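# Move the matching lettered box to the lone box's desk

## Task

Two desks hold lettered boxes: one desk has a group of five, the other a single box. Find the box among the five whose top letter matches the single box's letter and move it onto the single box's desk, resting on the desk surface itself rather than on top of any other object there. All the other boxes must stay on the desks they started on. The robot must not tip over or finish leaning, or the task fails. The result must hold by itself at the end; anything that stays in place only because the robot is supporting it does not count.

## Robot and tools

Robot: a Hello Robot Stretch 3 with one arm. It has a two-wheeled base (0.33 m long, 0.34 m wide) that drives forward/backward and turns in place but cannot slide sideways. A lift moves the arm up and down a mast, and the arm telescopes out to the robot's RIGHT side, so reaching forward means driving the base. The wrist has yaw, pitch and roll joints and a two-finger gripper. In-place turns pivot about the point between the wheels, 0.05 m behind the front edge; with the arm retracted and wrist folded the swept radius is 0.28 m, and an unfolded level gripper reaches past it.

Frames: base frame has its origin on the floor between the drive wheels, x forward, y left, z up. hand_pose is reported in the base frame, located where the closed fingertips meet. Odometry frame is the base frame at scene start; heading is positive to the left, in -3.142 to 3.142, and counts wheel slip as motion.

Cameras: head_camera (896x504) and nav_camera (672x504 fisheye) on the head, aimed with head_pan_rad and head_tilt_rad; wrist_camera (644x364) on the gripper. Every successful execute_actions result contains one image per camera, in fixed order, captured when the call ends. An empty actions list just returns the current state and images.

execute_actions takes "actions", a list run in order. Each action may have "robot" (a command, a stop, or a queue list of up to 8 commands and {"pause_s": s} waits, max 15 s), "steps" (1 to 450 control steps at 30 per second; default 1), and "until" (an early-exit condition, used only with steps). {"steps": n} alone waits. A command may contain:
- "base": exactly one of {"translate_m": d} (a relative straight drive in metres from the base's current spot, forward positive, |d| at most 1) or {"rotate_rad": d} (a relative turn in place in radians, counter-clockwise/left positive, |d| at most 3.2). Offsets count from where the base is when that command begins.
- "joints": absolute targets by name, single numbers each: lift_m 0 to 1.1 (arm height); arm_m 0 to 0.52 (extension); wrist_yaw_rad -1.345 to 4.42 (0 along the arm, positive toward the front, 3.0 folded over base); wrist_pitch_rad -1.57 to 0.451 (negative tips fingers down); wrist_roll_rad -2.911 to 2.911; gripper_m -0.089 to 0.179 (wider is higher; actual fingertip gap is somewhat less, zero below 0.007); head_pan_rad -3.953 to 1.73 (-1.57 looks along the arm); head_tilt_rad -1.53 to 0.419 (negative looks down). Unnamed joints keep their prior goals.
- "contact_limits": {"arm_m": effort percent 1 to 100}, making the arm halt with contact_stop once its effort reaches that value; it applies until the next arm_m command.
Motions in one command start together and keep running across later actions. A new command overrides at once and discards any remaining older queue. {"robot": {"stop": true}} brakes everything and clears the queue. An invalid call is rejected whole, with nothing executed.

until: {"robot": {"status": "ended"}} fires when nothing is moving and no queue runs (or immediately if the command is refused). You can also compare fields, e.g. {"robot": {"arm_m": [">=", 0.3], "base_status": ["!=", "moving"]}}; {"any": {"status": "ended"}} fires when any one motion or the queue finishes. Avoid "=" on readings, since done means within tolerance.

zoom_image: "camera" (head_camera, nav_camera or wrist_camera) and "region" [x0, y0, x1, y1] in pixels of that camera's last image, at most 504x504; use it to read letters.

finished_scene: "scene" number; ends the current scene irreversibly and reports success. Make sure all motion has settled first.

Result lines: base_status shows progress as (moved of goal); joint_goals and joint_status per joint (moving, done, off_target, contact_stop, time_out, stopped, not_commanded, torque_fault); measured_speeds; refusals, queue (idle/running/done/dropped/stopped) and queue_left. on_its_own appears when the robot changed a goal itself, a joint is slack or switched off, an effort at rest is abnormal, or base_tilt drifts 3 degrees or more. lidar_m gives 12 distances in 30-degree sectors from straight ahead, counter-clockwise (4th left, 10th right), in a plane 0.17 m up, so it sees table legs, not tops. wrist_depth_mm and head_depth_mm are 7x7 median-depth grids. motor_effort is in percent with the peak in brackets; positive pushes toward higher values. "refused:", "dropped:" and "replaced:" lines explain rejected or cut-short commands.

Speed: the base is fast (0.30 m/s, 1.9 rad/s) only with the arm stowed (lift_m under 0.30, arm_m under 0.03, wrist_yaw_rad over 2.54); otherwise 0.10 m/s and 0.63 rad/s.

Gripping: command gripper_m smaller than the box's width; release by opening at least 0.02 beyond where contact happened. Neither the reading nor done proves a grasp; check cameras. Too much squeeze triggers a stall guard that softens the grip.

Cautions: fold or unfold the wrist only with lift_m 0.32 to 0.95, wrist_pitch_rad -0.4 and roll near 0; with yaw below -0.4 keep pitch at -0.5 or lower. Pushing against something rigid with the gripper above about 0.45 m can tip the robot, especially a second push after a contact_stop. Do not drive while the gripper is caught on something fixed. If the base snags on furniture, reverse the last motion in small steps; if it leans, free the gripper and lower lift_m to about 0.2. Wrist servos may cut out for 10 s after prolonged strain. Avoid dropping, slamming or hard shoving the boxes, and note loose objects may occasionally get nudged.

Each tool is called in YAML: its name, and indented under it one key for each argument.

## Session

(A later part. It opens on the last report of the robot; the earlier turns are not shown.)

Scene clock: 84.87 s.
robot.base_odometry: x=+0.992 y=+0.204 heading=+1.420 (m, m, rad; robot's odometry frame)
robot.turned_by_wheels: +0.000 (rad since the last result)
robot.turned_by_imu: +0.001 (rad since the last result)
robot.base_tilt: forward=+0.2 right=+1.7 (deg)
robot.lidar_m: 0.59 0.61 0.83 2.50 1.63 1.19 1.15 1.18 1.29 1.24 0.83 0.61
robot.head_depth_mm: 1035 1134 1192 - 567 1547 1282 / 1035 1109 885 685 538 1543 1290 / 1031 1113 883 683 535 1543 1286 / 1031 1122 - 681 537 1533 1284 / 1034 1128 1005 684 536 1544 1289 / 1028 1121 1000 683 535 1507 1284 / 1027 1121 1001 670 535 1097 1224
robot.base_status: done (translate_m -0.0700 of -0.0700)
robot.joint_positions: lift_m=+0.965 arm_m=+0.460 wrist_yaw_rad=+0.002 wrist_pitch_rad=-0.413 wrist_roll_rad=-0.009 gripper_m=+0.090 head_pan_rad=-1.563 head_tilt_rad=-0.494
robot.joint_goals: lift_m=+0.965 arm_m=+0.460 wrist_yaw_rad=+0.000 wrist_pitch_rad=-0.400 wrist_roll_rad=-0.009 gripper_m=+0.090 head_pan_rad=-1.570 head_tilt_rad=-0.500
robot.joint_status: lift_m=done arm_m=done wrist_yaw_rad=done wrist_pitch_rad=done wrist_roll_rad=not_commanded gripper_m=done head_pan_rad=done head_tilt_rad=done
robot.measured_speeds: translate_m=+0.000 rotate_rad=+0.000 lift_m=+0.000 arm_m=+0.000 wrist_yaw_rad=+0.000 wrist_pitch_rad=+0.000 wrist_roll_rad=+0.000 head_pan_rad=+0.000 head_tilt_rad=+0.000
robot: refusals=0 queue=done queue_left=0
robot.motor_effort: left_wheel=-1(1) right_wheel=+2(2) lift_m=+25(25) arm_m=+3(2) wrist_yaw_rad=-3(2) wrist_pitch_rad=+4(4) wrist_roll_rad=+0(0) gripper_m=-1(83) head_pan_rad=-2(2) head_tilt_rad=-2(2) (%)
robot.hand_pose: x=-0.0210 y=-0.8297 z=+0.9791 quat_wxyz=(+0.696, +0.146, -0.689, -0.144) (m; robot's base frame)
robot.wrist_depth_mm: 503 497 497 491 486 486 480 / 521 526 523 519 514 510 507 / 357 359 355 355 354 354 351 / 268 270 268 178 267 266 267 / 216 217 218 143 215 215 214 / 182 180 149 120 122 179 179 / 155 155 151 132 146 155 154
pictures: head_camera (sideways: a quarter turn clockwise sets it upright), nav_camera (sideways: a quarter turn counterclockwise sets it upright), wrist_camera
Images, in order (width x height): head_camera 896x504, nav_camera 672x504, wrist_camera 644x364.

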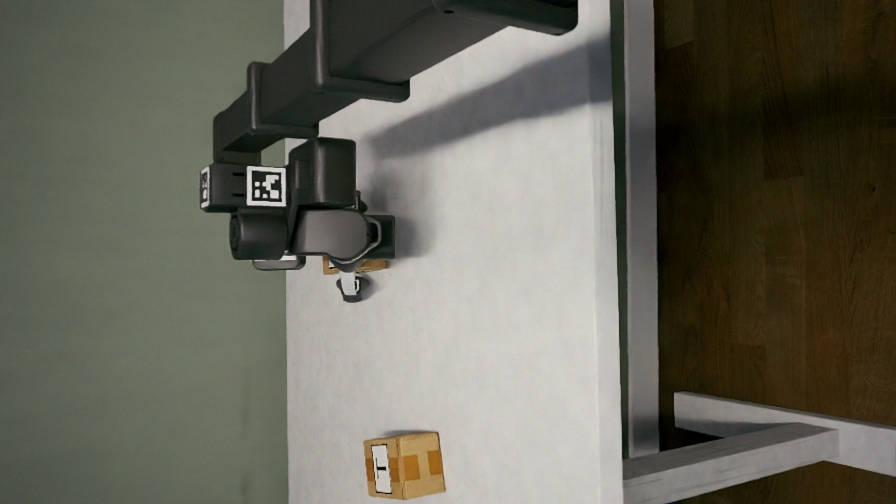

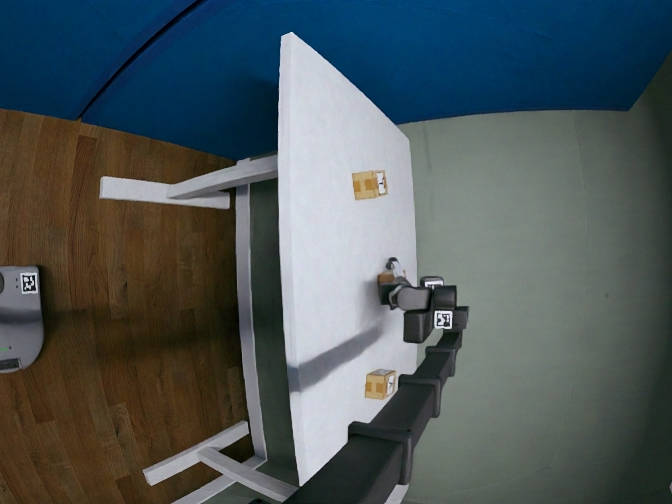

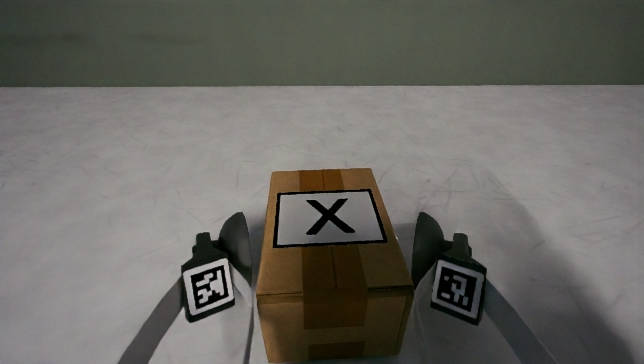

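execute_actions:
  actions:
    - {"robot":[{"joints":{"gripper_m":0.02}},{"joints":{"lift_m":1.0}},{"joints":{"arm_m":0,"head_pan_rad":0}},{"joints":{"wrist_yaw_rad":1.5},"base":{"translate_m":-0.2}},{"joints":{"wrist_yaw_rad":2.75,"lift_m":0.28}}],"steps":450}
    - {"steps":450,"until":{"robot":{"status":"ended"}}}

Scene clock: 101.63 s.
robot.base_odometry: x=+0.962 y=+0.006 heading=+1.420 (m, m, rad; robot's odometry frame)
robot.turned_by_wheels: +0.000 (rad since the last result)
robot.turned_by_imu: +0.003 (rad since the last result)
robot.base_tilt: forward=+0.3 right=+1.8 (deg)
robot.lidar_m: 0.79 0.82 1.12 2.51 1.35 0.98 0.95 0.98 1.04 1.24 0.92 0.81
robot.head_depth_mm: 638 697 783 874 968 1100 1239 / 638 697 768 853 963 1110 1234 / 637 692 765 850 958 1096 1233 / 635 694 761 850 954 1090 1233 / 633 688 760 842 945 1090 1223 / 631 688 758 842 946 1072 1232 / 626 685 751 832 942 1073 1233
robot.base_status: done (translate_m -0.2000 of -0.2000)
robot.joint_positions: lift_m=+0.280 arm_m=+0.002 wrist_yaw_rad=+2.746 wrist_pitch_rad=-0.423 wrist_roll_rad=-0.009 gripper_m=+0.027 head_pan_rad=-0.007 head_tilt_rad=-0.494
robot.joint_goals: lift_m=+0.280 arm_m=+0.000 wrist_yaw_rad=+2.750 wrist_pitch_rad=-0.400 wrist_roll_rad=-0.009 gripper_m=+0.026 head_pan_rad=+0.000 head_tilt_rad=-0.500
robot.joint_status: lift_m=done arm_m=done wrist_yaw_rad=done wrist_pitch_rad=done wrist_roll_rad=not_commanded gripper_m=done head_pan_rad=done head_tilt_rad=done
robot.measured_speeds: translate_m=+0.000 rotate_rad=+0.000 lift_m=+0.000 arm_m=+0.000 wrist_yaw_rad=+0.000 wrist_pitch_rad=+0.000 wrist_roll_rad=+0.000 head_pan_rad=+0.000 head_tilt_rad=+0.000
robot: refusals=0 queue=done queue_left=0
robot.on_its_own: gripper_m is held at +0.026, not at your +0.020, by its stall guard, which is not easing now
robot.motor_effort: left_wheel=-1(6) right_wheel=+1(4) lift_m=+26(41) arm_m=-3(3) wrist_yaw_rad=+2(4) wrist_pitch_rad=+8(8) wrist_roll_rad=+0(1) gripper_m=-20(97) head_pan_rad=+4(38) head_tilt_rad=-2(2) (%)
robot.hand_pose: x=+0.0649 y=+0.0597 z=+0.2917 quat_wxyz=(+0.282, +0.704, +0.011, +0.652) (m; robot's base frame)
robot.wrist_depth_mm: - - - - - 853 662 / - - - - - 880 672 / - - - 993 - 859 687 / - 746 723 178 757 743 685 / - 604 600 141 590 595 596 / 498 - - 125 133 502 501 / 445 - - 140 421 433 428
pictures: head_camera (sideways: a quarter turn clockwise sets it upright), nav_camera (sideways: a quarter turn counterclockwise sets it upright), wrist_camera
Images, in order (width x height): head_camera 896x504, nav_camera 672x504, wrist_camera 644x364.

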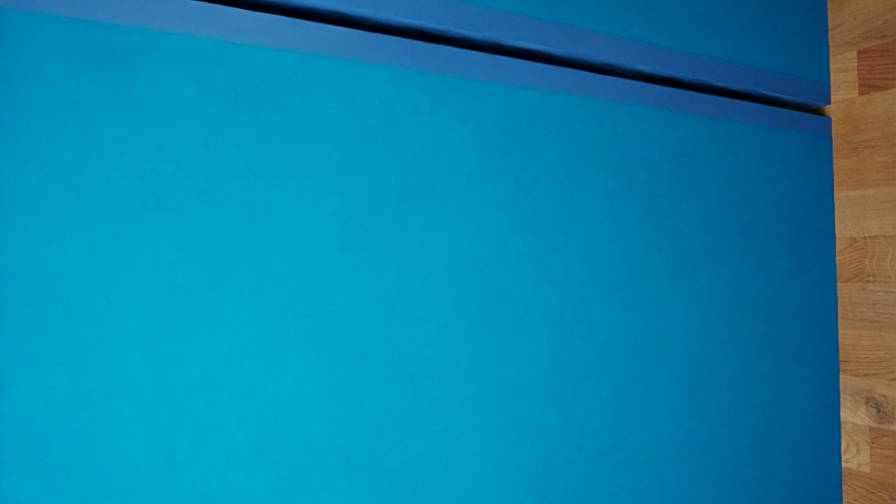

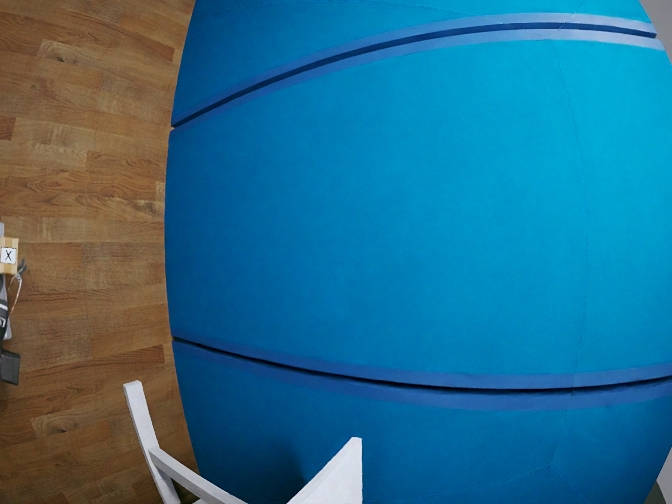

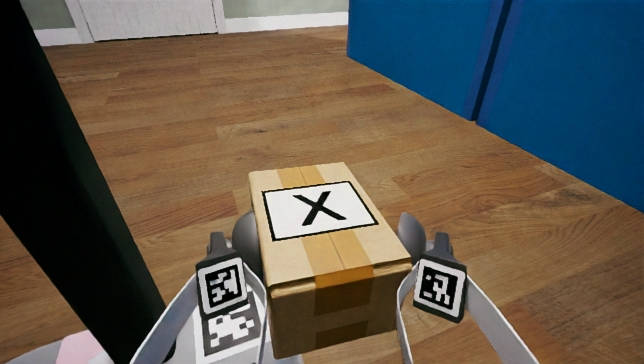

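execute_actions:
  actions:
    - {"robot":[{"base":{"rotate_rad":1.57}},{"base":{"translate_m":1}},{"base":{"translate_m":0.95}},{"base":{"rotate_rad":-1.57}},{"base":{"translate_m":1}},{"base":{"translate_m":0.85}},{"base":{"rotate_rad":-0.67}},{"base":{"translate_m":0.8}}],"steps":450}
    - {"steps":450,"until":{"robot":{"status":"ended"}}}
    - {"steps":450,"until":{"robot":{"status":"ended"}}}
    - {"robot":[{"base":{"rotate_rad":2.24}},{"joints":{"lift_m":0.82,"head_pan_rad":-1.57,"head_tilt_rad":-0.7}},{"joints":{"wrist_yaw_rad":0,"arm_m":0.35}}],"steps":450,"until":{"robot":{"status":"ended"}}}

Scene clock: 143.57 s.
robot.base_odometry: x=-0.103 y=+2.675 heading=+2.990 (m, m, rad; robot's odometry frame)
robot.turned_by_wheels: +1.570 (rad since the last result)
robot.turned_by_imu: +1.592 (rad since the last result)
robot.base_tilt: forward=+0.2 right=+1.8 (deg)
robot.lidar_m: 1.04 1.08 1.49 1.25 1.77 2.16 2.28 1.33 1.37 0.88 0.87 0.88
robot.head_depth_mm: 1130 1276 1080 879 - - 1149 / 1125 1282 1165 - 1495 1346 1182 / 1124 1273 - 813 1477 1344 1172 / 1126 1272 1162 825 1472 1339 1175 / 1127 1263 1077 851 1379 1345 1174 / 1127 1265 1072 845 1380 1331 1170 / 1131 1273 1119 844 1459 1345 1159
robot.base_status: done (rotate_rad +2.2399 of +2.2400)
robot.joint_positions: lift_m=+0.820 arm_m=+0.350 wrist_yaw_rad=+0.002 wrist_pitch_rad=-0.423 wrist_roll_rad=-0.009 gripper_m=+0.027 head_pan_rad=-1.563 head_tilt_rad=-0.691
robot.joint_goals: lift_m=+0.820 arm_m=+0.350 wrist_yaw_rad=+0.000 wrist_pitch_rad=-0.400 wrist_roll_rad=-0.009 gripper_m=+0.026 head_pan_rad=-1.570 head_tilt_rad=-0.700
robot.joint_status: lift_m=done arm_m=done wrist_yaw_rad=done wrist_pitch_rad=done wrist_roll_rad=not_commanded gripper_m=done head_pan_rad=done head_tilt_rad=done
robot.measured_speeds: translate_m=+0.000 rotate_rad=+0.000 lift_m=+0.000 arm_m=+0.000 wrist_yaw_rad=+0.000 wrist_pitch_rad=+0.000 wrist_roll_rad=+0.000 head_pan_rad=+0.000 head_tilt_rad=+0.000
robot: refusals=0 queue=done queue_left=0
robot.on_its_own: gripper_m is held at +0.026, not at your +0.020, by its stall guard, which is not easing now
robot.motor_effort: left_wheel=-1(13) right_wheel=+2(11) lift_m=+37(40) arm_m=+2(3) wrist_yaw_rad=-2(5) wrist_pitch_rad=+8(8) wrist_roll_rad=+0(1) gripper_m=-21(20) head_pan_rad=-3(31) head_tilt_rad=-2(16) (%)
robot.hand_pose: x=-0.0210 y=-0.7184 z=+0.8312 quat_wxyz=(+0.695, +0.150, -0.688, -0.147) (m; robot's base frame)
robot.wrist_depth_mm: 698 697 682 675 672 661 660 / 777 762 746 730 720 719 719 / 857 547 544 549 538 542 542 / 926 415 394 179 413 412 414 / 335 335 334 141 327 333 333 / 281 281 194 125 133 280 278 / 241 242 241 139 234 239 240
pictures: head_camera (sideways: a quarter turn clockwise sets it upright), nav_camera (sideways: a quarter turn counterclockwise sets it upright), wrist_camera
Images, in order (width x height): head_camera 896x504, nav_camera 672x504, wrist_camera 644x364.

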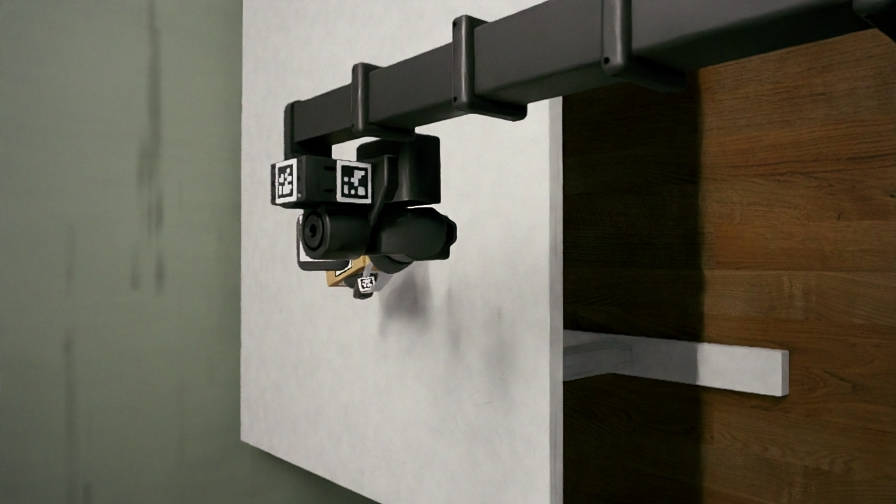

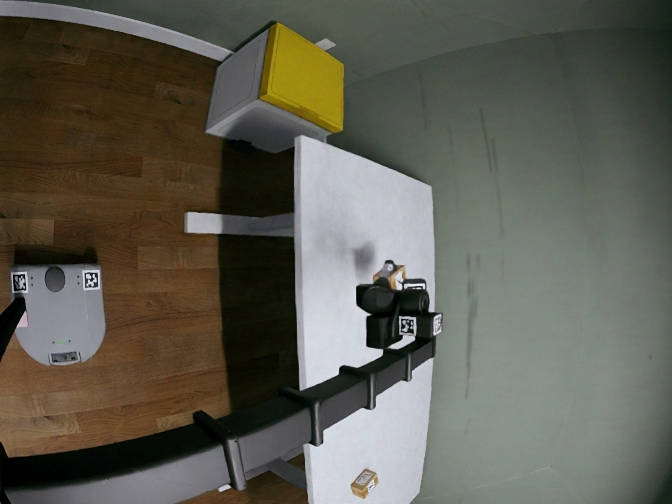

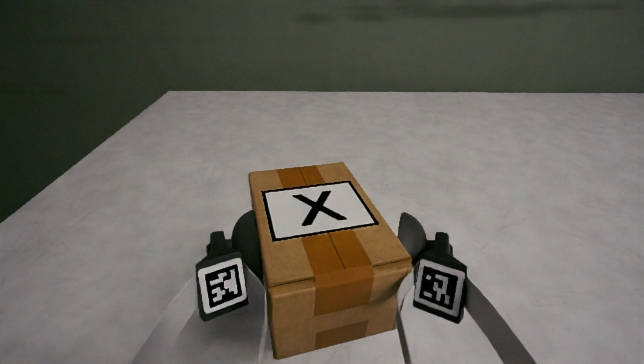

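execute_actions:
  actions:
    - {"robot":[{"joints":{"lift_m":0.741}},{"joints":{"gripper_m":0.13}},{"joints":{"lift_m":0.82}}],"steps":450,"until":{"robot":{"status":"ended"}}}

Scene clock: 148.17 s.
robot.base_odometry: x=-0.103 y=+2.675 heading=+2.990 (m, m, rad; robot's odometry frame)
robot.turned_by_wheels: +0.000 (rad since the last result)
robot.turned_by_imu: +0.001 (rad since the last result)
robot.base_tilt: forward=+0.4 right=+1.8 (deg)
robot.lidar_m: 1.03 1.08 1.49 1.25 1.77 2.15 2.29 1.33 1.37 0.88 0.87 0.88
robot.head_depth_mm: 1129 1271 1085 881 - - 1142 / 1133 1278 1172 - 1500 1338 1169 / 1125 1280 - 811 1476 1341 1168 / 1127 1270 1160 822 1471 1340 1175 / 1133 1267 1080 849 1391 1346 1178 / 1130 1273 1085 846 1373 1336 1174 / 1121 1268 1116 844 1460 1351 1169
robot.base_status: done (rotate_rad +2.2399 of +2.2400)
robot.joint_positions: lift_m=+0.820 arm_m=+0.350 wrist_yaw_rad=+0.002 wrist_pitch_rad=-0.422 wrist_roll_rad=-0.009 gripper_m=+0.130 head_pan_rad=-1.563 head_tilt_rad=-0.691
robot.joint_goals: lift_m=+0.820 arm_m=+0.350 wrist_yaw_rad=+0.000 wrist_pitch_rad=-0.400 wrist_roll_rad=-0.009 gripper_m=+0.130 head_pan_rad=-1.570 head_tilt_rad=-0.700
robot.joint_status: lift_m=done arm_m=done wrist_yaw_rad=done wrist_pitch_rad=done wrist_roll_rad=not_commanded gripper_m=done head_pan_rad=done head_tilt_rad=done
robot.measured_speeds: translate_m=+0.000 rotate_rad=+0.000 lift_m=+0.000 arm_m=+0.000 wrist_yaw_rad=+0.000 wrist_pitch_rad=+0.000 wrist_roll_rad=+0.000 head_pan_rad=+0.000 head_tilt_rad=+0.000
robot: refusals=0 queue=done queue_left=0
robot.motor_effort: left_wheel=-1(1) right_wheel=+2(2) lift_m=+36(39) arm_m=+2(2) wrist_yaw_rad=-3(2) wrist_pitch_rad=+8(8) wrist_roll_rad=+0(0) gripper_m=+0(82) head_pan_rad=-2(2) head_tilt_rad=-3(3) (%)
robot.hand_pose: x=-0.0210 y=-0.7185 z=+0.8315 quat_wxyz=(+0.695, +0.150, -0.688, -0.147) (m; robot's base frame)
robot.wrist_depth_mm: 702 695 689 684 677 668 663 / 764 759 725 726 726 715 713 / 850 554 548 547 541 547 543 / 908 419 416 418 411 412 416 / 338 336 335 332 335 347 331 / 282 290 277 221 280 - 279 / 241 239 242 190 241 242 240
pictures: head_camera (sideways: a quarter turn clockwise sets it upright), nav_camera (sideways: a quarter turn counterclockwise sets it upright), wrist_camera
Images, in order (width x height): head_camera 896x504, nav_camera 672x504, wrist_camera 644x364.

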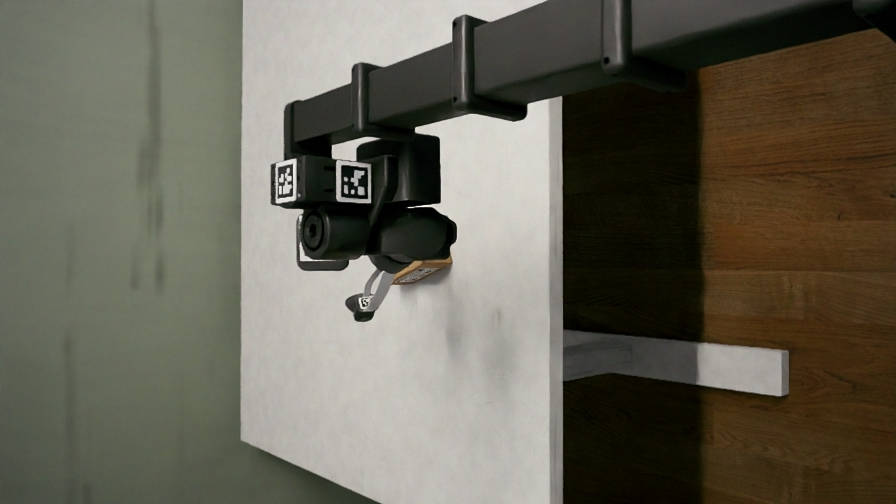

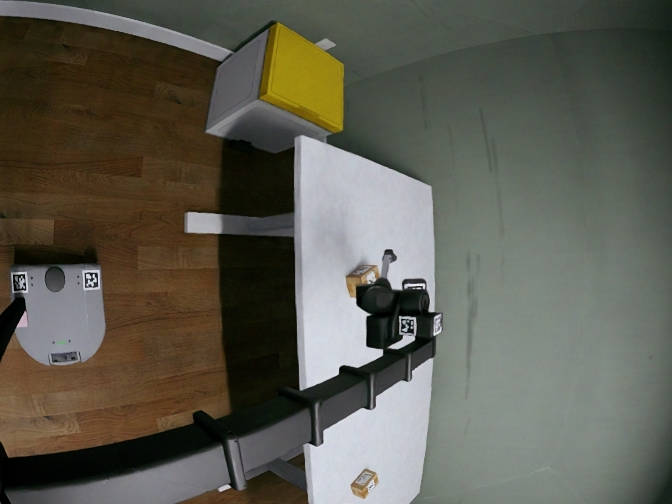

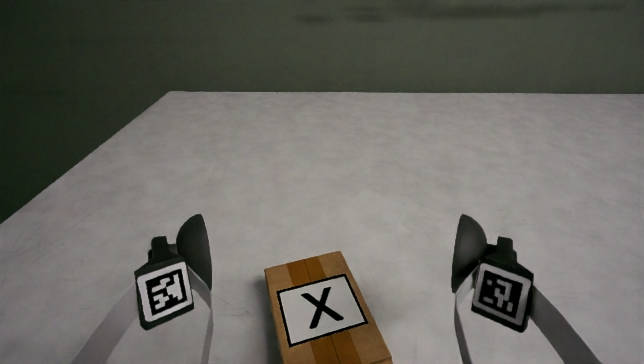

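finished_scene:
  scene: 1

The scene is finished: the task was done.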